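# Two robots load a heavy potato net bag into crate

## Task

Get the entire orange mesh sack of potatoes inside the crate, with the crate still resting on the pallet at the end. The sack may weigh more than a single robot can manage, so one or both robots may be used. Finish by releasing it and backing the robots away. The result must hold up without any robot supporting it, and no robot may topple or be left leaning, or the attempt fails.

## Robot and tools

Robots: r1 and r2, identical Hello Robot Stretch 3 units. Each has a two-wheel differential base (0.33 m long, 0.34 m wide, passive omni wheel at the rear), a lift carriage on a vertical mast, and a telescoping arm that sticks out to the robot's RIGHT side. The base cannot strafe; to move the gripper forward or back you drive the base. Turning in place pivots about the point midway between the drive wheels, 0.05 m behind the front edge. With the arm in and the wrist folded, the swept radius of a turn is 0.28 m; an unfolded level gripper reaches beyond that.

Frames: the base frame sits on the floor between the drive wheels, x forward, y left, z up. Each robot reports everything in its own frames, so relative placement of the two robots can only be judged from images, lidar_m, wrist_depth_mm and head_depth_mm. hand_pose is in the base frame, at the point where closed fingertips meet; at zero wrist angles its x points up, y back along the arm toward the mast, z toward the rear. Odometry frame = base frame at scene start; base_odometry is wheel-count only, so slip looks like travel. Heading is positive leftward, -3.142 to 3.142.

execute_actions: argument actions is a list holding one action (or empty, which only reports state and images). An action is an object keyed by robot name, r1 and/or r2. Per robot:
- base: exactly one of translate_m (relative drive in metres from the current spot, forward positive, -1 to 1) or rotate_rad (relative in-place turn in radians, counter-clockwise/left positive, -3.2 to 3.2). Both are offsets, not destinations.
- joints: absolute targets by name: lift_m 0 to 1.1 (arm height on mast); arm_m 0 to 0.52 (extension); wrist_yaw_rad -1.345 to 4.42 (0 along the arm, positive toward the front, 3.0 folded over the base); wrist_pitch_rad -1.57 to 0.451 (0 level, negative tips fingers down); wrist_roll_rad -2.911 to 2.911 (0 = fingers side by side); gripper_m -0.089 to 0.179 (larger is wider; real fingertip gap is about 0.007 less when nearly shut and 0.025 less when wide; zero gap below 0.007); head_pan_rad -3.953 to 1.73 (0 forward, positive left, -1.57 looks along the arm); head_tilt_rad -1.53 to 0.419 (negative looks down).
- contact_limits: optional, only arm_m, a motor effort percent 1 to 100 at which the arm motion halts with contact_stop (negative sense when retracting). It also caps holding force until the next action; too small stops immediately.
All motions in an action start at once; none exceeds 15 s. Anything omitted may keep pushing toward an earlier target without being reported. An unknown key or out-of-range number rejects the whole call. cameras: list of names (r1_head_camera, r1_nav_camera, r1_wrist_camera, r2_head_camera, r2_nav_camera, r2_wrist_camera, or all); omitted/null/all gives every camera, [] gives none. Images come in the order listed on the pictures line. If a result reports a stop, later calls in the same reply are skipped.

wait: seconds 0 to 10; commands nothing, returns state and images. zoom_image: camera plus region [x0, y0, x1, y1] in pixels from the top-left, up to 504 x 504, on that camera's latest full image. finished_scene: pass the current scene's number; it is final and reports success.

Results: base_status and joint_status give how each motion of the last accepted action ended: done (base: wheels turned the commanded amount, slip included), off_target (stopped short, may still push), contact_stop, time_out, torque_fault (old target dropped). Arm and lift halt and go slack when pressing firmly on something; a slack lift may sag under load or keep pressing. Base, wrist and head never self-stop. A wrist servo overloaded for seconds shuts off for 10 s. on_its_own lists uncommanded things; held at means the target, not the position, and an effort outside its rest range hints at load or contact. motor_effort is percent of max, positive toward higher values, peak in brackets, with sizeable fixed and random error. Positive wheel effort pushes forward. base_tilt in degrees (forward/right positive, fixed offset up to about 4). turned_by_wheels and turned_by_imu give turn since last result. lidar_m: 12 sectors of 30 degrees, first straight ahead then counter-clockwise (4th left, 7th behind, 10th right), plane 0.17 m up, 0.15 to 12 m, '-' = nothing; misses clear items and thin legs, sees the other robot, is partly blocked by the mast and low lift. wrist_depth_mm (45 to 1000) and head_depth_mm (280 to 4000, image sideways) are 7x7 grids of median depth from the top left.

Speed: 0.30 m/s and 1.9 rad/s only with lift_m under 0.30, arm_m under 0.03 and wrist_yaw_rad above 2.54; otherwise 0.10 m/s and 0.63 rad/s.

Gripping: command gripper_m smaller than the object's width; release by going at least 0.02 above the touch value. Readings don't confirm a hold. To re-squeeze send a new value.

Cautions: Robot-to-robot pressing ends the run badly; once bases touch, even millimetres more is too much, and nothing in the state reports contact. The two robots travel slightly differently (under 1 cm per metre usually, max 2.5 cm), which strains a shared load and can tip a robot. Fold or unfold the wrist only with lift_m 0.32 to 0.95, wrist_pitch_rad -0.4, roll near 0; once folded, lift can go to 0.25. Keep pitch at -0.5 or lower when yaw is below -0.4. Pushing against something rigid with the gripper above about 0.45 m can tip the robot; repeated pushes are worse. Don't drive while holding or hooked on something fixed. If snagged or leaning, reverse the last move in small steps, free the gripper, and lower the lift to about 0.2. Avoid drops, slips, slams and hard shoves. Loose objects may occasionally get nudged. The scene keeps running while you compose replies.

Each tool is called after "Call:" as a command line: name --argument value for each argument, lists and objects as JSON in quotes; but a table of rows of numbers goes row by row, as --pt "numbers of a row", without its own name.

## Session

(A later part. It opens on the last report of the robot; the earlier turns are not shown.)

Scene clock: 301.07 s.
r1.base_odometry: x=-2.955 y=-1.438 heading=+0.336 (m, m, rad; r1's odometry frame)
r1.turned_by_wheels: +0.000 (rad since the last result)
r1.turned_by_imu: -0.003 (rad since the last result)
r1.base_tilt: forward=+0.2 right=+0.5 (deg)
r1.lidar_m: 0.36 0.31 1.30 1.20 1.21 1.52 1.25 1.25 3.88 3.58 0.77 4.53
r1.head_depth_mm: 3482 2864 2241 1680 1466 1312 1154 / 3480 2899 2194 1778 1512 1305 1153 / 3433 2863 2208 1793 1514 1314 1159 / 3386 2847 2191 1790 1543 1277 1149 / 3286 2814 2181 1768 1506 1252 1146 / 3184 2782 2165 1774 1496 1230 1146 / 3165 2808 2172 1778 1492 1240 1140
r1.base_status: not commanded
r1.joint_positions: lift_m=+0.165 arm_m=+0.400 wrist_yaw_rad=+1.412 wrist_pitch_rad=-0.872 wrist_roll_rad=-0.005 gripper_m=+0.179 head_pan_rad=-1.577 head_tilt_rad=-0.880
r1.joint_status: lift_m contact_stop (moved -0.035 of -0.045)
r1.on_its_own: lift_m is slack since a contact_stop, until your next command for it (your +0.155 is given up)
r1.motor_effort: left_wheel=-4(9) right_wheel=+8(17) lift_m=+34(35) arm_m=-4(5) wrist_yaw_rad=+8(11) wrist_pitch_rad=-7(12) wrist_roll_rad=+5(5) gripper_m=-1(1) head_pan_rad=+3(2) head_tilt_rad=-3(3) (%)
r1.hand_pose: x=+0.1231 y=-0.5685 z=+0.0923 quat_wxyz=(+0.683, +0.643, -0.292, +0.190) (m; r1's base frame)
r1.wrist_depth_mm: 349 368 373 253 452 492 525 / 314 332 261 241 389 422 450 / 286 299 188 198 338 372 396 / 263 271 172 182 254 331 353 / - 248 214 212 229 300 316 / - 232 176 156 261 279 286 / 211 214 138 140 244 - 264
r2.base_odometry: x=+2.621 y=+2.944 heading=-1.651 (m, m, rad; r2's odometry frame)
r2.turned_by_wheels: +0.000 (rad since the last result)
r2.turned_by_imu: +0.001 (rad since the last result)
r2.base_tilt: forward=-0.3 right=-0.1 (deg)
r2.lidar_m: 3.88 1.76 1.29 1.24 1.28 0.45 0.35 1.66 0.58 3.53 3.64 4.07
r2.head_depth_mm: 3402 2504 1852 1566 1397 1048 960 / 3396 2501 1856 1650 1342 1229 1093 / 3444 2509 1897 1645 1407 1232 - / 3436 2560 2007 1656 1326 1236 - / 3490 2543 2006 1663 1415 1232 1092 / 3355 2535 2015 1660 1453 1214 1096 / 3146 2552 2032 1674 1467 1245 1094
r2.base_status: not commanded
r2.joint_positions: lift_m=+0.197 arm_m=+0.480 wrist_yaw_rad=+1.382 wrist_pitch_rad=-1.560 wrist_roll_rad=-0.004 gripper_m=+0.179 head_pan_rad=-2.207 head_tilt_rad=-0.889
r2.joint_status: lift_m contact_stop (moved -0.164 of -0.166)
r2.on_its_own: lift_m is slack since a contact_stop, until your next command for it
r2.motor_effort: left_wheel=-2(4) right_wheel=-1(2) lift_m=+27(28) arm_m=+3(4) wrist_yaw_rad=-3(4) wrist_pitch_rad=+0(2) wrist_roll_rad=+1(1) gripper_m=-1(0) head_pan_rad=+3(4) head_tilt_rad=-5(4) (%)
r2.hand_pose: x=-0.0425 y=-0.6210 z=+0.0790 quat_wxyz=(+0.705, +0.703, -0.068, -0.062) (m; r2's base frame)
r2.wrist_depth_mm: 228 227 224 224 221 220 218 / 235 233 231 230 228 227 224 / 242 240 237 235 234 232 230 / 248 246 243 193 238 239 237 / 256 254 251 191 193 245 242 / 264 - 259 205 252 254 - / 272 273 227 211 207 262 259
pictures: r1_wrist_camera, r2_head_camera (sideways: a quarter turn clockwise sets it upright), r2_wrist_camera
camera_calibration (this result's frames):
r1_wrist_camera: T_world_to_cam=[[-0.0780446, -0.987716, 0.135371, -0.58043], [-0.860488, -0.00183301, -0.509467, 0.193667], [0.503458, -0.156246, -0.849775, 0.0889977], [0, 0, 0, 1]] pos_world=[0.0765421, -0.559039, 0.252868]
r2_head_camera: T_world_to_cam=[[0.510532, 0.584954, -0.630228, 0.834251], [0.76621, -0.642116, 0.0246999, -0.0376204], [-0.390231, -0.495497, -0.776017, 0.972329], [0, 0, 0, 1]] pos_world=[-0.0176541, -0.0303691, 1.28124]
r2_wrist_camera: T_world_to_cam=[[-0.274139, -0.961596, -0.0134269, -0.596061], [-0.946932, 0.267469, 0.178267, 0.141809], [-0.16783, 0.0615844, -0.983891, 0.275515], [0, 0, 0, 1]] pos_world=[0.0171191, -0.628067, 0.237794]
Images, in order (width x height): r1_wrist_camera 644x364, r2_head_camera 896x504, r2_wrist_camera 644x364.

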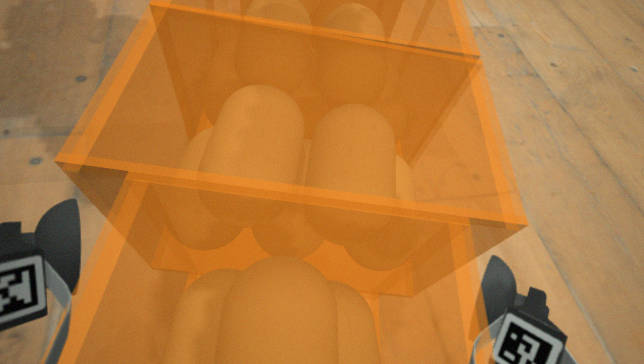

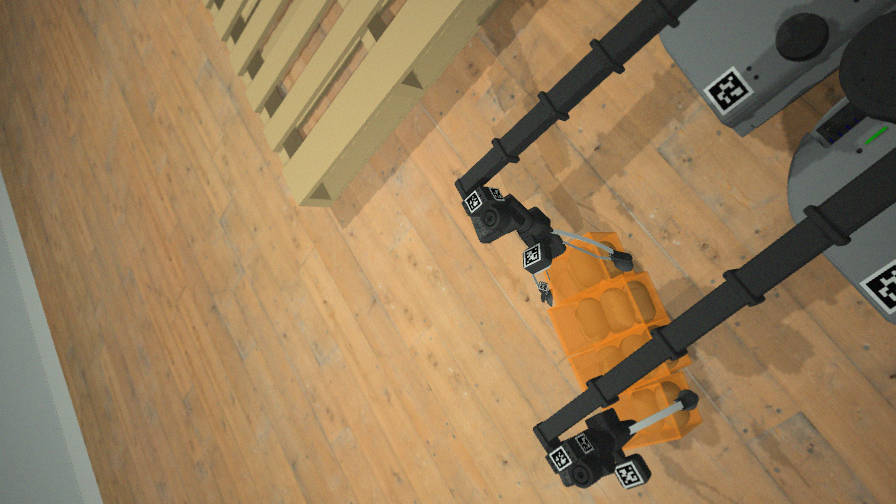

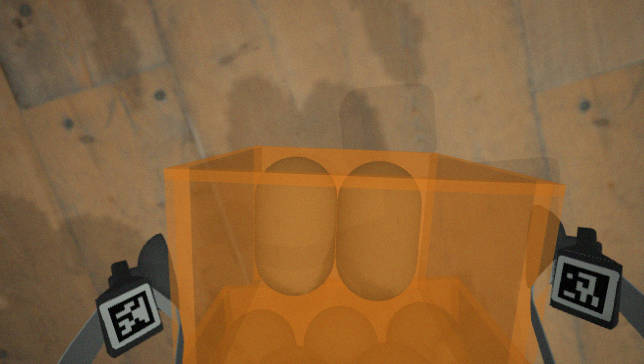

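Call:
execute_actions --actions '[{"r2":{"joints":{"lift_m":0.2}},"r1":{"base":{"translate_m":-0.03},"joints":{"lift_m":0.185}}}]' --cameras '[]'

Call:
execute_actions --actions '[{"r1":{"joints":{"lift_m":0.15}}}]' --cameras '[]'

Call:
execute_actions --actions '[{"r2":{"joints":{"gripper_m":0.03}},"r1":{"joints":{"gripper_m":0.03}}}]' --cameras '["r2_wrist_camera","r1_wrist_camera"]'

Call:
execute_actions --actions '[{"r2":{"joints":{"lift_m":0.35}},"r1":{"joints":{"lift_m":0.30}}}]' --cameras '["r2_wrist_camera","r1_wrist_camera","r2_head_camera"]'

Scene clock: 308.70 s.
r1.base_odometry: x=-2.983 y=-1.448 heading=+0.336 (m, m, rad; r1's odometry frame)
r1.turned_by_wheels: +0.000 (rad since the last result)
r1.turned_by_imu: +0.001 (rad since the last result)
r1.base_tilt: forward=+0.1 right=+0.3 (deg)
r1.lidar_m: 0.39 0.34 1.30 1.20 1.21 1.52 1.22 1.22 3.88 3.58 0.79 4.55
r1.head_depth_mm: 3535 2873 2219 1643 1452 1322 1160 / 3450 2885 2207 1767 1515 1314 1153 / 3410 2853 2207 1803 1509 1310 1163 / 3393 2824 2182 1787 1539 1280 1146 / 3324 2819 2182 1782 1500 1255 1145 / 3225 2857 2185 1776 1504 1231 1143 / 3187 2795 2166 1768 1496 1224 1147
r1.base_status: done
r1.joint_positions: lift_m=+0.185 arm_m=+0.400 wrist_yaw_rad=+1.417 wrist_pitch_rad=-0.908 wrist_roll_rad=+0.003 gripper_m=+0.179 head_pan_rad=-1.577 head_tilt_rad=-0.880
r1.joint_status: all done
r1.motor_effort: left_wheel=+0(9) right_wheel=+0(5) lift_m=+43(44) arm_m=-4(4) wrist_yaw_rad=+3(8) wrist_pitch_rad=+2(7) wrist_roll_rad=+2(5) gripper_m=+0(1) head_pan_rad=+3(3) head_tilt_rad=-4(3) (%)
r1.hand_pose: x=+0.1156 y=-0.5666 z=+0.1066 quat_wxyz=(+0.684, +0.649, -0.281, +0.177) (m; r1's base frame)
r1.wrist_depth_mm: 356 371 375 264 447 475 511 / 323 341 287 236 391 421 445 / 298 310 202 212 354 374 393 / 275 283 239 219 317 339 356 / - 262 206 181 295 308 324 / - 245 168 168 273 288 296 / 224 228 156 162 254 - 275
r2.base_odometry: x=+2.621 y=+2.944 heading=-1.651 (m, m, rad; r2's odometry frame)
r2.turned_by_wheels: +0.000 (rad since the last result)
r2.turned_by_imu: +0.001 (rad since the last result)
r2.base_tilt: forward=-0.3 right=-0.2 (deg)
r2.lidar_m: 3.89 1.75 1.29 1.24 1.28 0.48 0.38 1.65 0.58 3.53 3.65 4.06
r2.head_depth_mm: 3366 2497 1829 1571 1363 1071 984 / 3409 2505 1840 1628 1344 1224 1108 / 3450 2524 1886 1641 1405 1227 - / 3450 2531 1978 1649 1324 1236 - / 3417 2535 2006 1659 1413 1231 1092 / 3309 2553 2007 1674 1451 1215 1095 / 3110 2568 2043 1675 1469 1237 1102
r2.base_status: not commanded
r2.joint_positions: lift_m=+0.199 arm_m=+0.480 wrist_yaw_rad=+1.382 wrist_pitch_rad=-1.559 wrist_roll_rad=-0.004 gripper_m=+0.179 head_pan_rad=-2.207 head_tilt_rad=-0.889
r2.joint_status: all done
r2.motor_effort: left_wheel=-1(2) right_wheel=-1(1) lift_m=+40(39) arm_m=+3(3) wrist_yaw_rad=-3(2) wrist_pitch_rad=+0(0) wrist_roll_rad=+1(1) gripper_m=-1(1) head_pan_rad=+4(4) head_tilt_rad=-5(5) (%)
r2.hand_pose: x=-0.0422 y=-0.6210 z=+0.0816 quat_wxyz=(+0.705, +0.703, -0.069, -0.061) (m; r2's base frame)
r2.wrist_depth_mm: 230 228 227 225 223 221 220 / 236 234 232 231 229 228 225 / 243 241 239 237 235 233 231 / 250 248 246 194 240 240 238 / 259 255 253 191 194 246 243 / 267 - 262 209 253 255 - / 275 273 228 211 209 263 260
pictures: none
No camera images: the call's "cameras" was empty. Leave "cameras" out to get every camera's image.

Scene clock: 309.93 s.
r1.base_odometry: x=-2.983 y=-1.448 heading=+0.335 (m, m, rad; r1's odometry frame)
r1.turned_by_wheels: +0.000 (rad since the last result)
r1.turned_by_imu: +0.000 (rad since the last result)
r1.base_tilt: forward=+0.2 right=+0.3 (deg)
r1.lidar_m: 0.39 0.34 1.29 1.20 1.21 1.52 1.21 1.22 3.89 3.56 0.79 4.57
r1.head_depth_mm: 3506 2884 2222 1652 1456 1310 1157 / 3492 2859 2208 1761 1520 1312 1158 / 3429 2847 2207 1794 1509 1303 1161 / 3326 2814 2214 1781 1537 1276 1145 / 3269 2842 2198 1785 1498 1262 1148 / 3216 2813 2181 1771 1504 1231 1149 / 3160 2759 2161 1777 1502 1227 1145
r1.base_status: not commanded
r1.joint_positions: lift_m=+0.166 arm_m=+0.400 wrist_yaw_rad=+1.426 wrist_pitch_rad=-0.871 wrist_roll_rad=+0.010 gripper_m=+0.179 head_pan_rad=-1.577 head_tilt_rad=-0.880
r1.joint_status: lift_m contact_stop (moved -0.019 of -0.035)
r1.on_its_own: lift_m is slack since a contact_stop, until your next command for it (your +0.150 is given up)
r1.motor_effort: left_wheel=-3(7) right_wheel=+6(14) lift_m=+33(36) arm_m=-3(4) wrist_yaw_rad=-8(8) wrist_pitch_rad=-8(12) wrist_roll_rad=-2(1) gripper_m=-1(1) head_pan_rad=+4(3) head_tilt_rad=-4(3) (%)
r1.hand_pose: x=+0.1236 y=-0.5665 z=+0.0930 quat_wxyz=(+0.679, +0.646, -0.293, +0.191) (m; r1's base frame)
r1.wrist_depth_mm: 356 373 373 255 446 484 522 / 320 333 278 229 382 420 447 / 291 302 190 201 342 369 386 / 268 275 225 206 256 330 347 / - 252 196 170 281 299 312 / 225 235 154 153 261 276 284 / 213 215 140 144 239 - 260
r2.base_odometry: x=+2.621 y=+2.944 heading=-1.651 (m, m, rad; r2's odometry frame)
r2.turned_by_wheels: +0.000 (rad since the last result)
r2.turned_by_imu: +0.000 (rad since the last result)
r2.base_tilt: forward=-0.3 right=-0.1 (deg)
r2.lidar_m: 3.89 1.76 1.29 1.24 1.28 0.48 0.38 1.65 0.59 3.53 3.66 4.08
r2.head_depth_mm: 3342 2511 1830 1559 1364 1068 982 / 3336 2518 1868 1642 1346 1221 1109 / 3422 2500 1872 1654 1407 1226 - / 3445 2514 1987 1662 1326 1233 - / 3456 2508 2002 1654 1412 1230 1091 / 3349 2537 2012 1671 1444 1221 1095 / 3155 2558 2012 1673 1462 1243 1096
r2.base_status: not commanded
r2.joint_positions: lift_m=+0.199 arm_m=+0.480 wrist_yaw_rad=+1.382 wrist_pitch_rad=-1.559 wrist_roll_rad=-0.004 gripper_m=+0.179 head_pan_rad=-2.207 head_tilt_rad=-0.889
r2.joint_status: not commanded
r2.motor_effort: left_wheel=-2(1) right_wheel=-1(1) lift_m=+40(40) arm_m=+3(3) wrist_yaw_rad=-3(2) wrist_pitch_rad=+0(0) wrist_roll_rad=+1(1) gripper_m=+0(1) head_pan_rad=+3(4) head_tilt_rad=-5(5) (%)
r2.hand_pose: x=-0.0422 y=-0.6210 z=+0.0816 quat_wxyz=(+0.705, +0.703, -0.069, -0.061) (m; r2's base frame)
r2.wrist_depth_mm: 230 229 227 225 222 221 219 / 237 236 233 232 229 228 226 / 243 241 239 236 235 233 231 / 250 249 245 194 239 240 238 / 257 255 252 191 195 248 244 / 265 - 261 209 252 256 - / 274 273 228 212 208 263 260
pictures: none
No camera images: the call's "cameras" was empty. Leave "cameras" out to get every camera's image.

not run: a stop came earlier in this reply.

not run: a stop came earlier in this reply.

Floor contact, apparently.

Call:
execute_actions --actions '[{"r2":{"joints":{"gripper_m":0.03,"lift_m":0.205}},"r1":{"joints":{"gripper_m":0.03,"lift_m":0.175}}}]' --cameras '[]'

Call:
execute_actions --actions '[{"r2":{"joints":{"lift_m":0.33}},"r1":{"joints":{"lift_m":0.30}}}]' --cameras '["r2_wrist_camera","r1_wrist_camera","r2_head_camera"]'

Scene clock: 315.57 s.
r1.base_odometry: x=-2.983 y=-1.448 heading=+0.335 (m, m, rad; r1's odometry frame)
r1.turned_by_wheels: +0.000 (rad since the last result)
r1.turned_by_imu: +0.000 (rad since the last result)
r1.base_tilt: forward=+0.2 right=+0.2 (deg)
r1.lidar_m: 0.39 0.34 1.30 1.19 1.21 1.52 1.22 1.22 3.88 3.57 0.70 4.52
r1.head_depth_mm: 3534 2902 2228 1649 1459 1316 1158 / 3436 2866 2208 1765 1519 1311 1155 / 3434 2862 2206 1797 1508 1311 1165 / 3388 2852 2183 1783 1544 1280 1145 / 3270 2815 2180 1773 1498 1250 1149 / 3189 2817 2173 1776 1496 1230 1140 / 3139 2791 2197 1768 1500 1227 1144
r1.base_status: not commanded
r1.joint_positions: lift_m=+0.175 arm_m=+0.400 wrist_yaw_rad=+1.422 wrist_pitch_rad=-0.875 wrist_roll_rad=+0.010 gripper_m=+0.040 head_pan_rad=-1.577 head_tilt_rad=-0.880
r1.joint_status: gripper_m off_target (ended at +0.040, target +0.030); the others done
r1.motor_effort: left_wheel=-4(3) right_wheel=+9(9) lift_m=+28(43) arm_m=-3(3) wrist_yaw_rad=-2(6) wrist_pitch_rad=-7(8) wrist_roll_rad=-2(2) gripper_m=-100(100) head_pan_rad=+3(3) head_tilt_rad=-3(4) (%)
r1.hand_pose: x=+0.1228 y=-0.5670 z=+0.1018 quat_wxyz=(+0.680, +0.646, -0.293, +0.188) (m; r1's base frame)
r1.wrist_depth_mm: 369 386 392 269 464 504 531 / 329 346 286 262 401 434 462 / 299 313 202 213 358 389 403 / 275 286 232 212 317 344 359 / 260 264 211 214 292 308 323 / - 241 163 165 273 287 296 / 219 224 149 154 248 265 272
r2.base_odometry: x=+2.621 y=+2.944 heading=-1.652 (m, m, rad; r2's odometry frame)
r2.turned_by_wheels: +0.000 (rad since the last result)
r2.turned_by_imu: +0.001 (rad since the last result)
r2.base_tilt: forward=-0.3 right=+0.0 (deg)
r2.lidar_m: 3.89 1.76 1.29 1.24 1.28 0.48 0.38 1.65 0.60 3.53 3.65 4.07
r2.head_depth_mm: 3387 2500 1828 1565 1367 1067 980 / 3377 2541 1850 1649 1348 1226 1107 / 3401 2492 1878 1653 1409 1228 - / 3439 2541 2009 1650 1330 1225 - / 3479 2536 2008 1650 1422 1221 1093 / 3310 2559 2021 1670 1448 1217 1096 / 3149 2568 2041 1675 1465 1235 1097
r2.base_status: not commanded
r2.joint_positions: lift_m=+0.205 arm_m=+0.480 wrist_yaw_rad=+1.379 wrist_pitch_rad=-1.561 wrist_roll_rad=-0.001 gripper_m=+0.033 head_pan_rad=-2.207 head_tilt_rad=-0.889
r2.joint_status: all done
r2.motor_effort: left_wheel=-4(4) right_wheel=+2(2) lift_m=+23(44) arm_m=+3(3) wrist_yaw_rad=+1(2) wrist_pitch_rad=+0(1) wrist_roll_rad=+0(1) gripper_m=-53(100) head_pan_rad=+3(4) head_tilt_rad=-4(5) (%)
r2.hand_pose: x=-0.0426 y=-0.6209 z=+0.0874 quat_wxyz=(+0.704, +0.703, -0.070, -0.064) (m; r2's base frame)
r2.wrist_depth_mm: 236 236 234 232 230 229 228 / 243 242 239 238 236 235 234 / 251 248 248 245 243 241 240 / 258 257 253 202 248 249 247 / 265 263 261 201 253 255 253 / 274 273 269 236 263 265 259 / 281 281 229 214 213 271 270
pictures: none
No camera images: the call's "cameras" was empty. Leave "cameras" out to get every camera's image.

Scene clock: 317.53 s.
r1.base_odometry: x=-2.983 y=-1.448 heading=+0.337 (m, m, rad; r1's odometry frame)
r1.turned_by_wheels: +0.001 (rad since the last result)
r1.turned_by_imu: +0.002 (rad since the last result)
r1.base_tilt: forward=+0.2 right=+0.5 (deg)
r1.lidar_m: 0.39 0.34 1.30 1.20 1.21 1.52 1.22 1.21 3.88 0.52 0.53 4.53
r1.head_depth_mm: 3547 2870 2221 1642 1458 1316 1153 / 3430 2855 2216 1790 1515 1309 1155 / 3439 2839 2214 1794 1513 1318 1166 / 3345 2838 2189 1790 1575 1305 1148 / 3281 2807 2177 1782 1540 1255 1149 / 3204 2777 2172 1778 1496 1166 1144 / 3145 2767 2162 1757 1490 1173 1137
r1.base_status: not commanded
r1.joint_positions: lift_m=+0.299 arm_m=+0.400 wrist_yaw_rad=+1.422 wrist_pitch_rad=-0.908 wrist_roll_rad=+0.004 gripper_m=+0.043 head_pan_rad=-1.577 head_tilt_rad=-0.880
r1.joint_status: all done
r1.on_its_own: gripper_m is held at +0.040, not at your +0.030, by its stall guard, which is still easing; right_wheel is at rest, and its effort (-25) is outside its rest range (-18 to +18)
r1.motor_effort: left_wheel=+17(16) right_wheel=-25(26) lift_m=+57(59) arm_m=-3(3) wrist_yaw_rad=-3(3) wrist_pitch_rad=+2(7) wrist_roll_rad=+1(2) gripper_m=-55(100) head_pan_rad=+3(3) head_tilt_rad=-3(3) (%)
r1.hand_pose: x=+0.1157 y=-0.5659 z=+0.2210 quat_wxyz=(+0.684, +0.650, -0.280, +0.178) (m; r1's base frame)
r1.wrist_depth_mm: 512 534 536 278 636 683 725 / 463 486 308 273 556 602 632 / 427 445 215 228 501 535 559 / 395 409 237 221 453 476 508 / 368 378 215 215 417 443 461 / - 350 170 168 390 409 422 / 316 324 153 158 358 387 388
r2.base_odometry: x=+2.621 y=+2.944 heading=-1.653 (m, m, rad; r2's odometry frame)
r2.turned_by_wheels: -0.001 (rad since the last result)
r2.turned_by_imu: -0.001 (rad since the last result)
r2.base_tilt: forward=-0.4 right=+0.0 (deg)
r2.lidar_m: 3.90 1.76 1.29 1.24 1.28 0.48 0.38 1.64 0.55 0.55 3.66 4.05
r2.head_depth_mm: 3372 2475 1836 1563 1317 1068 979 / 3366 2496 1846 1605 1400 1221 1112 / 3420 2519 1862 1525 1415 1228 - / 3420 2557 2006 1657 1330 1258 - / 3472 2510 2015 1656 1326 1207 1097 / 3288 2544 2010 1668 1417 1215 1089 / 3181 2571 2017 1668 1350 1241 1094
r2.base_status: not commanded
r2.joint_positions: lift_m=+0.329 arm_m=+0.480 wrist_yaw_rad=+1.379 wrist_pitch_rad=-1.562 wrist_roll_rad=-0.004 gripper_m=+0.046 head_pan_rad=-2.207 head_tilt_rad=-0.889
r2.joint_status: all done
r2.on_its_own: gripper_m is held at +0.044, not at your +0.030, by its stall guard, which is still easing; left_wheel is at rest, and its effort (-27) is outside its rest range (-18 to +18); right_wheel is at rest, and its effort (+23) is outside its rest range (-18 to +18)
r2.motor_effort: left_wheel=-27(29) right_wheel=+23(25) lift_m=+52(53) arm_m=+3(3) wrist_yaw_rad=+1(3) wrist_pitch_rad=+1(1) wrist_roll_rad=+1(2) gripper_m=-41(52) head_pan_rad=+2(4) head_tilt_rad=-5(5) (%)
r2.hand_pose: x=-0.0428 y=-0.6209 z=+0.2111 quat_wxyz=(+0.705, +0.703, -0.069, -0.063) (m; r2's base frame)
r2.wrist_depth_mm: 351 348 342 342 339 336 332 / 363 357 352 351 349 346 343 / 373 370 367 364 355 352 353 / 383 381 376 208 362 366 361 / 396 390 383 209 214 377 374 / 412 406 394 242 248 393 384 / 422 420 328 213 226 401 397
pictures: r1_wrist_camera, r2_head_camera (sideways: a quarter turn clockwise sets it upright), r2_wrist_camera
camera_calibration (this result's frames):
r1_wrist_camera: T_world_to_cam=[[-0.0705806, -0.989363, 0.127201, -0.59586], [-0.87749, 0.00093873, -0.479594, 0.24989], [0.474373, -0.145468, -0.868222, 0.216055], [0, 0, 0, 1]] pos_world=[0.0747296, -0.558327, 0.383224]
r2_head_camera: T_world_to_cam=[[0.510527, 0.584957, -0.630228, 0.834251], [0.766215, -0.64211, 0.0246999, -0.0376204], [-0.390227, -0.4955, -0.776017, 0.972329], [0, 0, 0, 1]] pos_world=[-0.0176538, -0.0303693, 1.28124]
r2_wrist_camera: T_world_to_cam=[[-0.277125, -0.960742, -0.0133192, -0.593903], [-0.945887, 0.270352, 0.179466, 0.119548], [-0.168819, 0.0623329, -0.983674, 0.40574], [0, 0, 0, 1]] pos_world=[0.0169906, -0.628198, 0.369751]
Images, in order (width x height): r1_wrist_camera 644x364, r2_head_camera 896x504, r2_wrist_camera 644x364.

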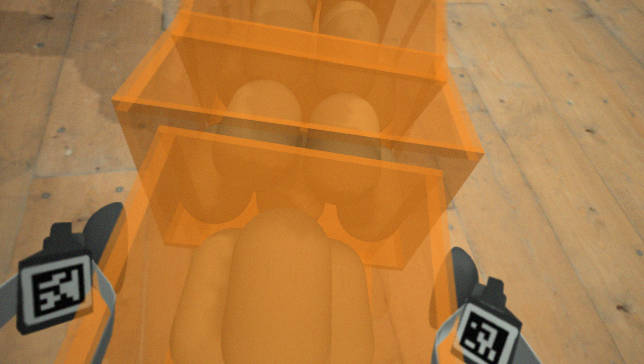

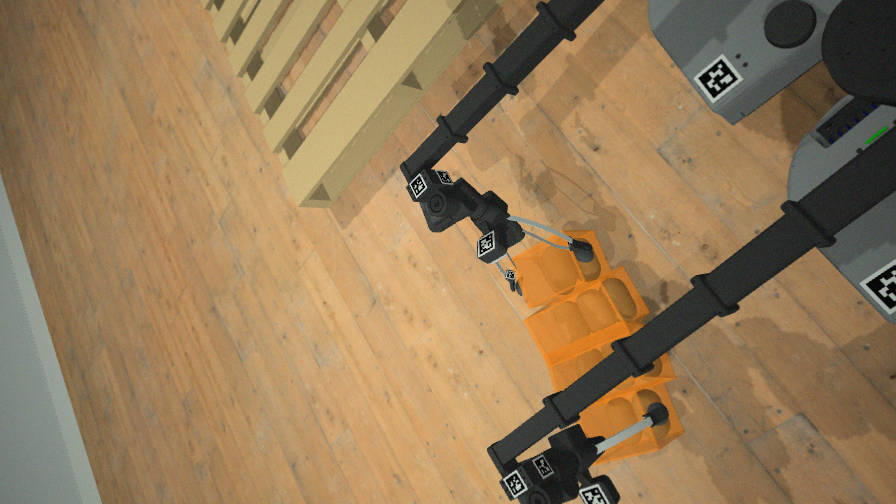

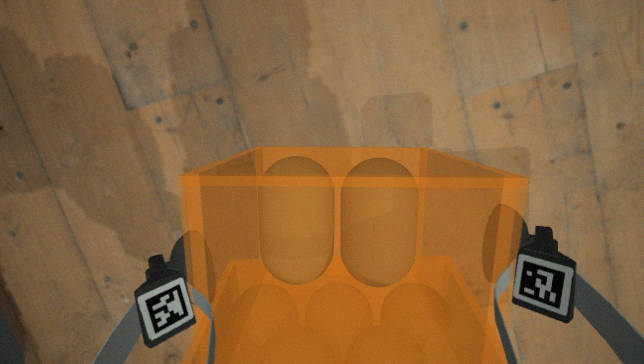

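Call:
execute_actions --actions '[{"r2":{"joints":{"lift_m":0.70,"head_pan_rad":-2.5,"head_tilt_rad":-0.75}},"r1":{"joints":{"lift_m":0.67,"head_pan_rad":-2.3}}}]' --cameras '["r2_head_camera"]'

Call:
execute_actions --actions '[{"r2":{"base":{"translate_m":-0.99}},"r1":{"base":{"translate_m":-1.0}}}]' --cameras '["r2_head_camera","r1_head_camera"]'

Scene clock: 328.43 s.
r1.base_odometry: x=-2.983 y=-1.448 heading=+0.337 (m, m, rad; r1's odometry frame)
r1.turned_by_wheels: +0.000 (rad since the last result)
r1.turned_by_imu: +0.001 (rad since the last result)
r1.base_tilt: forward=+0.2 right=+0.3 (deg)
r1.lidar_m: 0.39 0.34 1.29 1.19 1.21 1.52 1.21 1.22 3.88 3.57 3.60 4.54
r1.head_depth_mm: - 2893 1945 1557 1484 1323 1177 / - 2858 1912 1625 1417 1318 1152 / 3983 2855 2073 1666 1395 1308 1194 / - 2819 2038 1657 1425 1328 - / - 2820 2179 1633 1477 1352 1123 / 3920 2785 2183 1655 1531 1246 1141 / 3745 2766 2168 1740 1564 1288 1150
r1.base_status: not commanded
r1.joint_positions: lift_m=+0.669 arm_m=+0.400 wrist_yaw_rad=+1.422 wrist_pitch_rad=-0.908 wrist_roll_rad=+0.004 gripper_m=+0.106 head_pan_rad=-2.293 head_tilt_rad=-0.880
r1.joint_status: all done
r1.on_its_own: gripper_m is held at +0.105, not at your +0.030, by its stall guard, which is still easing; right_wheel is at rest, and its effort (-24) is outside its rest range (-18 to +18)
r1.motor_effort: left_wheel=+16(17) right_wheel=-24(25) lift_m=+55(59) arm_m=-3(3) wrist_yaw_rad=-2(3) wrist_pitch_rad=+2(2) wrist_roll_rad=+1(1) gripper_m=-23(34) head_pan_rad=-3(37) head_tilt_rad=-3(3) (%)
r1.hand_pose: x=+0.1157 y=-0.5659 z=+0.5911 quat_wxyz=(+0.684, +0.650, -0.280, +0.178) (m; r1's base frame)
r1.wrist_depth_mm: - - - 282 - - - / 940 961 307 274 - - - / 855 879 217 230 - - - / 629 816 240 223 905 969 998 / 587 755 217 218 830 872 920 / - 709 171 169 773 839 838 / 626 654 155 160 707 779 774
r2.base_odometry: x=+2.621 y=+2.944 heading=-1.653 (m, m, rad; r2's odometry frame)
r2.turned_by_wheels: +0.000 (rad since the last result)
r2.turned_by_imu: +0.002 (rad since the last result)
r2.base_tilt: forward=-0.3 right=-0.1 (deg)
r2.lidar_m: 3.89 1.76 1.29 1.24 1.28 0.48 0.38 1.65 3.70 3.52 3.65 4.07
r2.head_depth_mm: - 3402 2142 642 1477 1217 995 / - 3366 2263 1592 1526 1283 1011 / - 3349 2267 1713 1527 1297 1140 / - 3450 2100 1799 1528 1304 - / - 3479 2019 1743 1499 1335 1083 / - 3541 2488 1797 892 1368 1122 / 3674 3536 2496 1914 1574 1231 1130
r2.base_status: not commanded
r2.joint_positions: lift_m=+0.699 arm_m=+0.480 wrist_yaw_rad=+1.379 wrist_pitch_rad=-1.562 wrist_roll_rad=-0.004 gripper_m=+0.104 head_pan_rad=-2.493 head_tilt_rad=-0.754
r2.joint_status: all done
r2.on_its_own: gripper_m is held at +0.102, not at your +0.030, by its stall guard, which is still easing; left_wheel is at rest, and its effort (-27) is outside its rest range (-18 to +18); right_wheel is at rest, and its effort (+22) is outside its rest range (-18 to +18)
r2.motor_effort: left_wheel=-27(27) right_wheel=+22(23) lift_m=+53(56) arm_m=+3(2) wrist_yaw_rad=+1(0) wrist_pitch_rad=+1(0) wrist_roll_rad=+0(1) gripper_m=-21(29) head_pan_rad=-2(18) head_tilt_rad=+2(12) (%)
r2.hand_pose: x=-0.0428 y=-0.6209 z=+0.5810 quat_wxyz=(+0.705, +0.703, -0.069, -0.063) (m; r2's base frame)
r2.wrist_depth_mm: 698 694 689 680 683 677 666 / 715 713 711 699 691 693 681 / 746 730 723 718 719 707 706 / 759 762 747 209 208 742 719 / - - 779 210 208 739 747 / - - 794 244 246 788 758 / 845 748 514 210 226 797 800
pictures: r2_head_camera (sideways: a quarter turn clockwise sets it upright)
camera_calibration (this result's frames):
r2_head_camera: T_world_to_cam=[[0.581698, 0.361941, -0.728441, 0.961799], [0.557212, -0.829726, 0.0326965, -0.0467612], [-0.592572, -0.424916, -0.684328, 0.854322], [0, 0, 0, 1]] pos_world=[-0.0271735, -0.0238987, 1.28678]
Images, in order (width x height): r2_head_camera 896x504.

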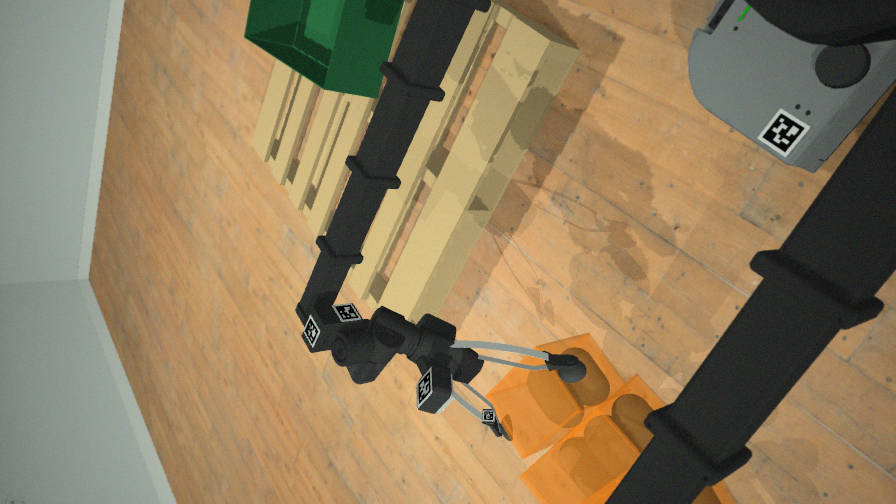

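Scene clock: 339.77 s.
r1.base_odometry: x=-3.927 y=-1.779 heading=+0.337 (m, m, rad; r1's odometry frame)
r1.turned_by_wheels: +0.000 (rad since the last result)
r1.turned_by_imu: +0.000 (rad since the last result)
r1.base_tilt: forward=+0.1 right=+0.5 (deg)
r1.lidar_m: 0.41 1.75 1.16 1.07 1.08 1.36 2.87 0.47 0.34 0.52 3.75 4.68
r1.head_depth_mm: 3281 2861 2204 1796 1528 1318 1180 / 3456 2847 2212 1810 1446 1318 1159 / 3664 2864 2197 1798 1364 1253 1192 / 3810 2830 2198 1485 1353 1178 - / 3983 2813 2173 1492 1348 1215 1065 / 3947 2821 2177 1650 1318 1038 1128 / 3868 2769 2168 1668 1232 1210 1053
r1.base_status: done
r1.joint_positions: lift_m=+0.670 arm_m=+0.400 wrist_yaw_rad=+1.417 wrist_pitch_rad=-0.908 wrist_roll_rad=+0.011 gripper_m=+0.108 head_pan_rad=-2.293 head_tilt_rad=-0.880
r1.joint_status: not commanded
r1.on_its_own: gripper_m is held at +0.108, not at your +0.030, by its stall guard, which is not easing now
r1.motor_effort: left_wheel=+0(15) right_wheel=-1(30) lift_m=+44(57) arm_m=-3(3) wrist_yaw_rad=+3(12) wrist_pitch_rad=+2(4) wrist_roll_rad=-2(9) gripper_m=+0(24) head_pan_rad=-2(3) head_tilt_rad=-3(4) (%)
r1.hand_pose: x=+0.1156 y=-0.5666 z=+0.5915 quat_wxyz=(+0.683, +0.650, -0.284, +0.174) (m; r1's base frame)
r1.wrist_depth_mm: - - - - - - - / 919 985 - - - - - / 667 884 921 979 - - - / 620 671 701 738 785 801 - / 618 637 665 697 730 840 903 / 673 - 730 624 645 665 708 / 628 552 574 656 602 727 733
r2.base_odometry: x=+2.702 y=+3.930 heading=-1.652 (m, m, rad; r2's odometry frame)
r2.turned_by_wheels: +0.000 (rad since the last result)
r2.turned_by_imu: +0.347 (rad since the last result)
r2.base_tilt: forward=-0.3 right=-0.1 (deg)
r2.lidar_m: 2.07 1.30 1.16 1.16 1.40 0.50 0.77 0.87 3.62 3.64 4.35 4.75
r2.head_depth_mm: - 3373 831 1584 1338 1191 1118 / - 3481 2430 899 1323 1226 1074 / - 3468 2479 1777 1433 1216 1143 / 3865 3459 2460 1780 1399 1242 - / 3528 3544 2510 1885 1472 1229 1090 / 3337 3421 2502 1930 1481 1373 1108 / 3096 3286 2517 1927 1572 1250 1137
r2.base_status: translate_m off_target (by the wheels' count: -0.9897 of -0.9900)
r2.joint_positions: lift_m=+0.699 arm_m=+0.480 wrist_yaw_rad=+1.377 wrist_pitch_rad=-1.559 wrist_roll_rad=+0.001 gripper_m=+0.106 head_pan_rad=-2.494 head_tilt_rad=-0.749
r2.joint_status: not commanded
r2.on_its_own: gripper_m is held at +0.106, not at your +0.030, by its stall guard, which is not easing now; left_wheel is at rest, and its effort (-60) is outside its rest range (-18 to +18); right_wheel is at rest, and its effort (-36) is outside its rest range (-18 to +18)
r2.motor_effort: left_wheel=-60(81) right_wheel=-36(37) lift_m=+42(53) arm_m=+2(3) wrist_yaw_rad=+5(16) wrist_pitch_rad=-1(3) wrist_roll_rad=-1(9) gripper_m=-1(22) head_pan_rad=-1(2) head_tilt_rad=+0(2) (%)
r2.hand_pose: x=-0.0421 y=-0.6210 z=+0.5815 quat_wxyz=(+0.704, +0.703, -0.073, -0.065) (m; r2's base frame)
r2.wrist_depth_mm: 706 695 688 691 628 673 666 / 721 716 709 694 630 691 687 / 746 738 732 717 684 705 708 / 761 748 759 739 733 733 726 / - - 768 762 743 754 750 / - 684 788 778 791 749 771 / 844 828 696 676 678 681 790
pictures: r1_head_camera (sideways: a quarter turn clockwise sets it upright), r2_head_camera (sideways: a quarter turn clockwise sets it upright)
camera_calibration (this result's frames):
r1_head_camera: T_world_to_cam=[[0.510952, 0.508821, -0.692842, 0.917475], [0.70481, -0.709395, -0.00120073, -0.000509277], [-0.49211, -0.487708, -0.721089, 0.899241], [0, 0, 0, 1]] pos_world=[-0.0259013, -0.0286252, 1.2841]
r2_head_camera: T_world_to_cam=[[0.579188, 0.358926, -0.731925, 0.966355], [0.556263, -0.830351, 0.0329897, -0.0471373], [-0.595914, -0.42625, -0.680587, 0.849476], [0, 0, 0, 1]] pos_world=[-0.0272659, -0.0239016, 1.287]
Images, in order (width x height): r1_head_camera 896x504, r2_head_camera 896x504.

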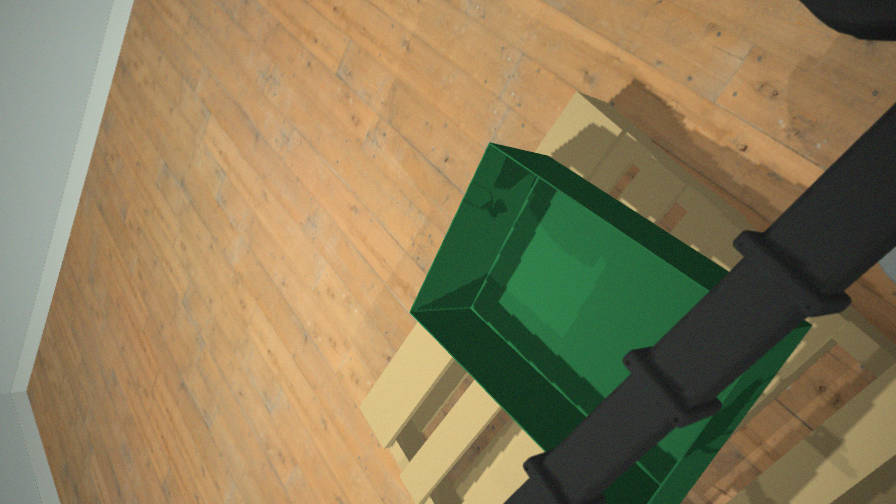

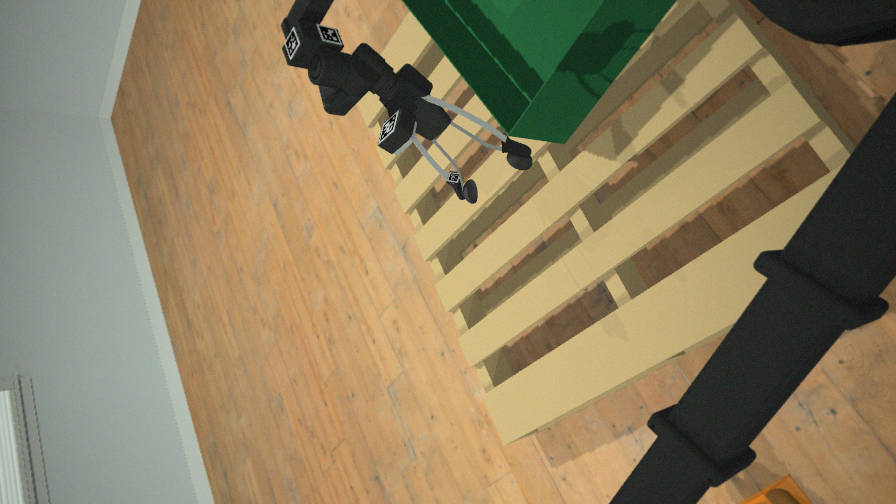

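Call:
execute_actions --actions '[{"r2":{"base":{"translate_m":0.35},"joints":{"head_pan_rad":-1.9,"head_tilt_rad":-1.0,"gripper_m":0.179,"arm_m":0.2}},"r1":{"joints":{"gripper_m":0.179,"arm_m":0.1,"head_pan_rad":-0.6,"head_tilt_rad":-0.7}}}]' --cameras '["r2_head_camera","r1_head_camera","r2_nav_camera"]'

Scene clock: 348.20 s.
r1.base_odometry: x=-3.927 y=-1.779 heading=+0.337 (m, m, rad; r1's odometry frame)
r1.turned_by_wheels: +0.000 (rad since the last result)
r1.turned_by_imu: +0.001 (rad since the last result)
r1.base_tilt: forward=+0.1 right=+0.3 (deg)
r1.lidar_m: 0.84 0.75 1.16 1.07 1.08 1.36 2.87 0.47 0.35 0.52 3.75 4.67
r1.head_depth_mm: 3610 3815 3018 2195 1742 1336 1136 / 3819 - 2993 2184 1741 1300 1178 / - - 3027 2198 1736 1438 1132 / - - 3013 2197 1636 1443 1126 / - - 2983 2209 1682 1432 1219 / - - 2995 2195 1729 1439 1225 / - - 2959 2195 1734 1430 1171
r1.base_status: not commanded
r1.joint_positions: lift_m=+0.670 arm_m=+0.100 wrist_yaw_rad=+1.419 wrist_pitch_rad=-0.908 wrist_roll_rad=+0.010 gripper_m=+0.179 head_pan_rad=-0.607 head_tilt_rad=-0.705
r1.joint_status: all done
r1.motor_effort: left_wheel=+0(1) right_wheel=+0(0) lift_m=+44(43) arm_m=-5(6) wrist_yaw_rad=+0(2) wrist_pitch_rad=+3(2) wrist_roll_rad=-2(2) gripper_m=+0(95) head_pan_rad=+4(43) head_tilt_rad=+1(14) (%)
r1.hand_pose: x=+0.1156 y=-0.2665 z=+0.5915 quat_wxyz=(+0.683, +0.650, -0.283, +0.175) (m; r1's base frame)
r1.wrist_depth_mm: 823 857 - - - - - / 780 789 993 - - - - / 845 821 931 962 - - - / 781 812 828 869 768 799 848 / 740 753 789 685 733 761 868 / - 698 717 653 650 695 710 / 629 662 674 595 680 - 750
r2.base_odometry: x=+2.674 y=+3.581 heading=-1.652 (m, m, rad; r2's odometry frame)
r2.turned_by_wheels: +0.000 (rad since the last result)
r2.turned_by_imu: +0.003 (rad since the last result)
r2.base_tilt: forward=-0.4 right=+0.0 (deg)
r2.lidar_m: 1.86 1.18 1.05 1.05 1.26 0.83 0.85 1.26 3.72 3.75 4.52 4.43
r2.head_depth_mm: 2635 2115 1622 1438 1312 1192 - / 2630 2096 1786 1537 1356 - - / 2641 2116 1783 1518 - 1203 - / 2665 2124 1802 - 1325 1196 - / 2652 2137 1832 - 1345 1195 1080 / 2682 2164 1777 1531 1317 1204 1082 / 2681 2154 1805 1545 1347 1200 1080
r2.base_status: done
r2.joint_positions: lift_m=+0.699 arm_m=+0.200 wrist_yaw_rad=+1.378 wrist_pitch_rad=-1.559 wrist_roll_rad=+0.001 gripper_m=+0.179 head_pan_rad=-1.907 head_tilt_rad=-0.988
r2.joint_status: all done
r2.motor_effort: left_wheel=-2(52) right_wheel=+0(26) lift_m=+42(42) arm_m=-3(4) wrist_yaw_rad=+2(3) wrist_pitch_rad=+0(0) wrist_roll_rad=-1(1) gripper_m=+0(83) head_pan_rad=+3(29) head_tilt_rad=-5(23) (%)
r2.hand_pose: x=-0.0421 y=-0.3414 z=+0.5815 quat_wxyz=(+0.704, +0.703, -0.072, -0.064) (m; r2's base frame)
r2.wrist_depth_mm: 703 704 700 686 681 683 661 / 718 720 704 704 696 686 692 / 747 732 721 734 718 712 695 / 767 - - 750 733 736 655 / 791 - - 767 772 743 741 / 816 - 805 793 784 774 - / 848 838 809 824 814 801 799
pictures: r1_head_camera (sideways: a quarter turn clockwise sets it upright), r2_head_camera (sideways: a quarter turn clockwise sets it upright), r2_nav_camera (sideways: a quarter turn counterclockwise sets it upright)
camera_calibration (this result's frames):
r1_head_camera: T_world_to_cam=[[-0.456123, 0.373933, -0.807543, 1.07287], [0.622926, 0.782212, 0.010357, -0.0150577], [0.635543, -0.498316, -0.589717, 0.72148], [0, 0, 0, 1]] pos_world=[0.0402106, -0.0298793, 1.29202]
r2_head_camera: T_world_to_cam=[[0.334009, 0.764785, -0.550946, 0.732036], [0.921089, -0.388909, 0.018551, -0.0305571], [-0.20008, -0.513667, -0.834335, 1.04699], [0, 0, 0, 1]] pos_world=[-0.00687939, -0.0339315, 1.27742]
r2_nav_camera: T_world_to_cam=[[-0.291951, -0.753676, 0.588844, -0.711991], [-0.9319, 0.362709, 0.00220106, 0.0509128], [-0.215238, -0.548101, -0.808243, 1.01595], [0, 0, 0, 1]] pos_world=[0.0582493, 0.00176401, 1.24027]
Images, in order (width x height): r1_head_camera 896x504, r2_head_camera 896x504, r2_nav_camera 672x504.

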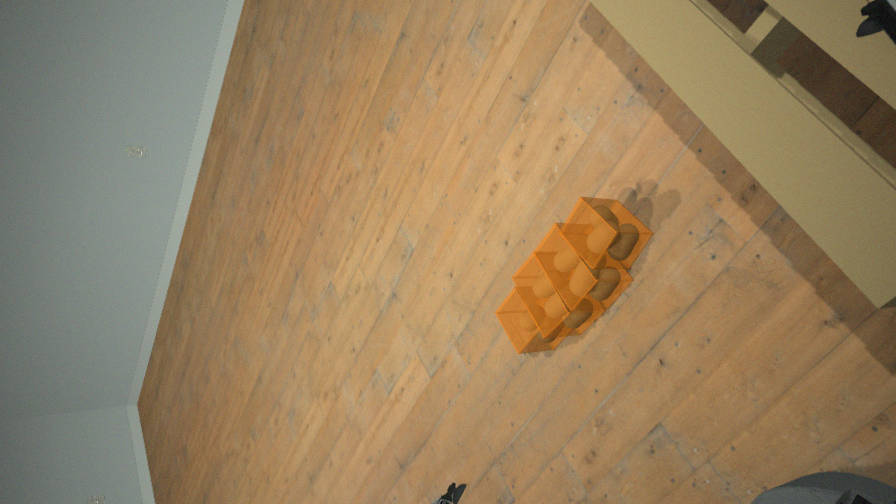

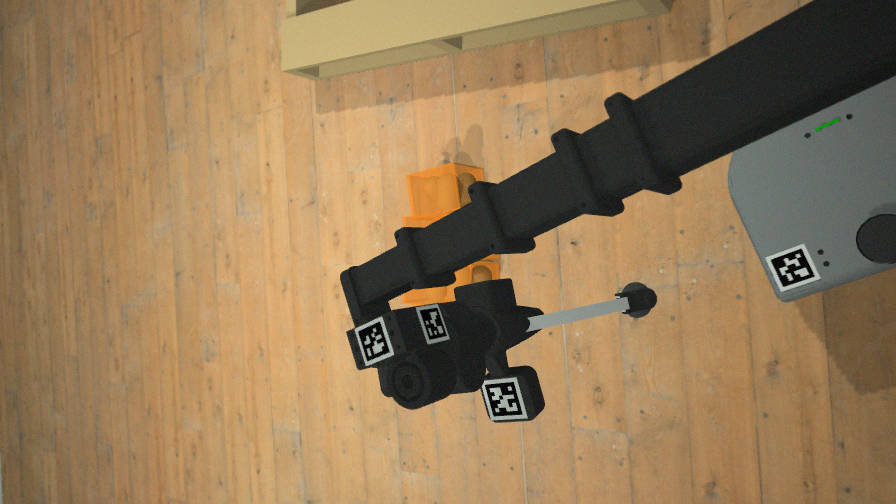

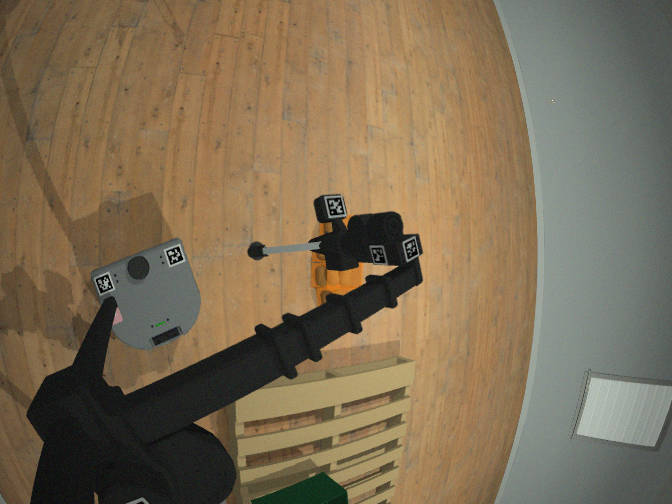

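Call:
execute_actions --actions '[{"r2":{"base":{"rotate_rad":-0.35}}}]' --cameras '[]'

Call:
execute_actions --actions '[{"r2":{"base":{"translate_m":0.5}},"r1":{"base":{"translate_m":0.72},"joints":{"arm_m":0.52,"wrist_yaw_rad":1.57,"lift_m":0.35,"head_pan_rad":-1.3,"head_tilt_rad":-0.9}}}]' --cameras '["r1_wrist_camera","r1_head_camera"]'

Scene clock: 366.27 s.
r1.base_odometry: x=-3.927 y=-1.779 heading=+0.337 (m, m, rad; r1's odometry frame)
r1.turned_by_wheels: +0.000 (rad since the last result)
r1.turned_by_imu: +0.000 (rad since the last result)
r1.base_tilt: forward=+0.1 right=+0.3 (deg)
r1.lidar_m: 0.84 0.80 1.16 1.07 1.08 1.36 2.87 0.47 0.35 0.51 3.76 4.70
r1.head_depth_mm: 3552 3843 3017 2232 1750 1337 1137 / 3873 - 3006 2195 1750 1303 1186 / - - 2996 2203 1738 1433 1132 / - - 2997 2188 1632 1436 1130 / - - 2948 2189 1680 1438 1222 / - - 2972 2210 1739 1429 1220 / - - 2991 2171 1713 1429 1228
r1.base_status: not commanded
r1.joint_positions: lift_m=+0.670 arm_m=+0.100 wrist_yaw_rad=+1.419 wrist_pitch_rad=-0.908 wrist_roll_rad=+0.010 gripper_m=+0.179 head_pan_rad=-0.607 head_tilt_rad=-0.705
r1.joint_status: not commanded
r1.motor_effort: left_wheel=+1(0) right_wheel=+0(1) lift_m=+43(44) arm_m=-6(5) wrist_yaw_rad=+2(0) wrist_pitch_rad=+2(2) wrist_roll_rad=-2(2) gripper_m=+0(0) head_pan_rad=+3(3) head_tilt_rad=+1(2) (%)
r1.hand_pose: x=+0.1156 y=-0.2665 z=+0.5915 quat_wxyz=(+0.683, +0.650, -0.283, +0.175) (m; r1's base frame)
r1.wrist_depth_mm: 811 836 - - - - - / 756 761 - - - - - / 826 833 925 960 - - - / 786 815 841 870 771 802 855 / 734 755 780 678 726 756 872 / - 700 720 656 656 698 707 / 624 660 656 595 683 - 747
r2.base_odometry: x=+2.674 y=+3.581 heading=-2.002 (m, m, rad; r2's odometry frame)
r2.turned_by_wheels: -0.350 (rad since the last result)
r2.turned_by_imu: -0.355 (rad since the last result)
r2.base_tilt: forward=-0.3 right=+0.0 (deg)
r2.lidar_m: 4.43 1.48 1.10 1.05 1.08 1.45 0.83 1.12 3.93 3.72 3.85 4.61
r2.head_depth_mm: 2625 2121 1636 1442 1271 1210 - / 2622 2128 1687 1382 1279 - - / 2649 2126 1657 1490 - 1191 - / 2676 2135 1749 - 1328 1202 - / 2634 2144 1825 - 1339 1201 1082 / 2663 2135 1792 1543 1328 1208 1080 / 2695 2145 1792 1534 1358 1196 1078
r2.base_status: done
r2.joint_positions: lift_m=+0.699 arm_m=+0.200 wrist_yaw_rad=+1.378 wrist_pitch_rad=-1.559 wrist_roll_rad=+0.001 gripper_m=+0.179 head_pan_rad=-1.907 head_tilt_rad=-0.988
r2.joint_status: not commanded
r2.motor_effort: left_wheel=+1(7) right_wheel=-1(5) lift_m=+42(42) arm_m=-2(3) wrist_yaw_rad=+2(2) wrist_pitch_rad=+0(0) wrist_roll_rad=-1(1) gripper_m=+0(0) head_pan_rad=+2(4) head_tilt_rad=-5(5) (%)
r2.hand_pose: x=-0.0421 y=-0.3414 z=+0.5815 quat_wxyz=(+0.704, +0.703, -0.072, -0.064) (m; r2's base frame)
r2.wrist_depth_mm: 710 700 692 683 688 673 666 / 715 725 714 699 698 686 613 / 751 738 732 716 715 703 692 / 764 - - 737 745 737 715 / 783 - - 775 765 759 739 / 824 - 816 784 794 765 - / 855 845 830 817 776 675 666
pictures: none
No camera images: the call's "cameras" was empty. Leave "cameras" out to get every camera's image.

Scene clock: 374.63 s.
r1.base_odometry: x=-3.247 y=-1.541 heading=+0.337 (m, m, rad; r1's odometry frame)
r1.turned_by_wheels: +0.000 (rad since the last result)
r1.turned_by_imu: +0.003 (rad since the last result)
r1.base_tilt: forward=+0.1 right=+0.3 (deg)
r1.lidar_m: 0.63 0.61 1.26 1.16 1.17 1.48 3.13 0.94 3.90 3.61 3.64 4.58
r1.head_depth_mm: 3243 2827 2191 1698 1434 1234 1102 / 3266 2828 2179 1851 1497 1305 1158 / 3314 2789 2186 1787 1440 1304 1150 / 3296 2773 2181 1779 1498 1298 1149 / 3231 2765 2172 1763 1458 1295 1143 / 3312 2737 2144 1767 1475 1291 1140 / 3334 2720 2141 1759 1487 1284 1136
r1.base_status: done
r1.joint_positions: lift_m=+0.350 arm_m=+0.520 wrist_yaw_rad=+1.568 wrist_pitch_rad=-0.909 wrist_roll_rad=+0.010 gripper_m=+0.179 head_pan_rad=-1.293 head_tilt_rad=-0.889
r1.joint_status: all done
r1.motor_effort: left_wheel=+0(7) right_wheel=-1(3) lift_m=+26(35) arm_m=+6(2) wrist_yaw_rad=+2(3) wrist_pitch_rad=+2(2) wrist_roll_rad=-2(2) gripper_m=+0(0) head_pan_rad=-3(39) head_tilt_rad=-3(14) (%)
r1.hand_pose: x=+0.1171 y=-0.6651 z=+0.2721 quat_wxyz=(+0.668, +0.669, -0.234, +0.225) (m; r1's base frame)
r1.wrist_depth_mm: 573 609 647 688 725 778 826 / 528 551 584 613 647 677 728 / 483 505 531 486 578 607 642 / 451 463 479 388 521 554 580 / 422 431 441 357 482 504 524 / - 402 404 326 442 468 479 / 363 373 385 362 411 - 446
r2.base_odometry: x=+2.465 y=+3.127 heading=-2.002 (m, m, rad; r2's odometry frame)
r2.turned_by_wheels: +0.000 (rad since the last result)
r2.turned_by_imu: +0.004 (rad since the last result)
r2.base_tilt: forward=-0.4 right=-0.1 (deg)
r2.lidar_m: 3.92 1.51 1.11 1.06 1.09 1.47 0.62 1.62 3.87 3.71 3.85 4.08
r2.head_depth_mm: 2622 2096 1656 1520 1334 1214 - / 2645 2123 1713 1519 1357 - - / 2637 2112 1782 1487 - 1191 - / 2639 2135 1779 - 1330 1192 - / 2655 2151 1832 - 1348 1196 1076 / 2673 2134 1783 1543 1328 1193 1083 / 2725 2151 1795 1534 1351 1196 1080
r2.base_status: done
r2.joint_positions: lift_m=+0.699 arm_m=+0.200 wrist_yaw_rad=+1.378 wrist_pitch_rad=-1.559 wrist_roll_rad=+0.001 gripper_m=+0.179 head_pan_rad=-1.907 head_tilt_rad=-0.988
r2.joint_status: not commanded
r2.motor_effort: left_wheel=+1(9) right_wheel=-1(2) lift_m=+42(42) arm_m=-2(3) wrist_yaw_rad=+3(2) wrist_pitch_rad=-1(0) wrist_roll_rad=-1(1) gripper_m=+0(1) head_pan_rad=+3(2) head_tilt_rad=-5(5) (%)
r2.hand_pose: x=-0.0421 y=-0.3414 z=+0.5815 quat_wxyz=(+0.704, +0.703, -0.072, -0.064) (m; r2's base frame)
r2.wrist_depth_mm: 698 701 698 681 686 680 667 / 715 716 711 702 699 693 690 / 744 731 727 729 714 711 698 / 766 - - 743 736 732 722 / 786 - - 769 765 766 700 / 821 - 807 794 798 777 - / 848 840 832 801 805 807 731
pictures: r1_head_camera (sideways: a quarter turn clockwise sets it upright), r1_wrist_camera
camera_calibration (this result's frames):
r1_head_camera: T_world_to_cam=[[-0.153803, 0.71075, -0.686425, 0.913168], [0.977732, 0.209849, -0.00178916, -0.00140805], [0.142774, -0.671415, -0.727198, 0.903313], [0, 0, 0, 1]] pos_world=[0.0128552, -0.0422405, 1.28371]
r1_wrist_camera: T_world_to_cam=[[0.0690112, -0.989984, 0.123166, -0.716069], [-0.86927, -0.12025, -0.479488, 0.194112], [0.489496, -0.0739745, -0.868862, 0.291257], [0, 0, 0, 1]] pos_world=[0.0755833, -0.664009, 0.434332]
Images, in order (width x height): r1_head_camera 896x504, r1_wrist_camera 644x364.

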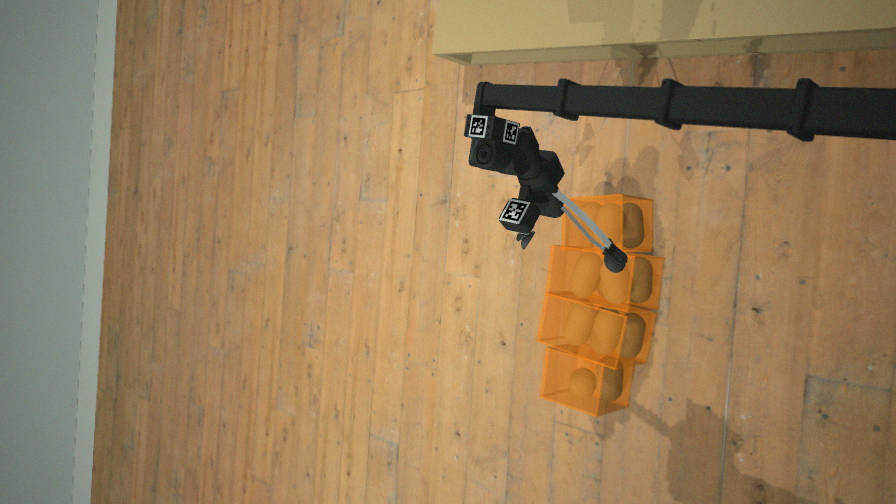

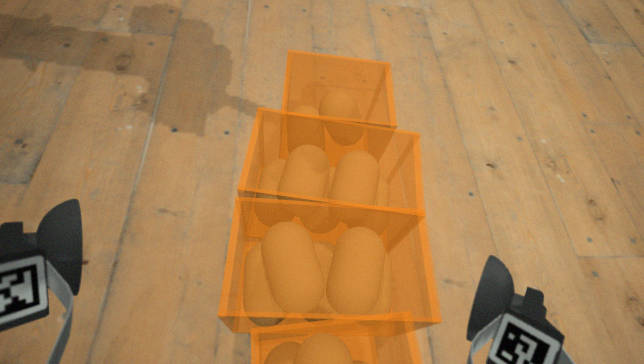

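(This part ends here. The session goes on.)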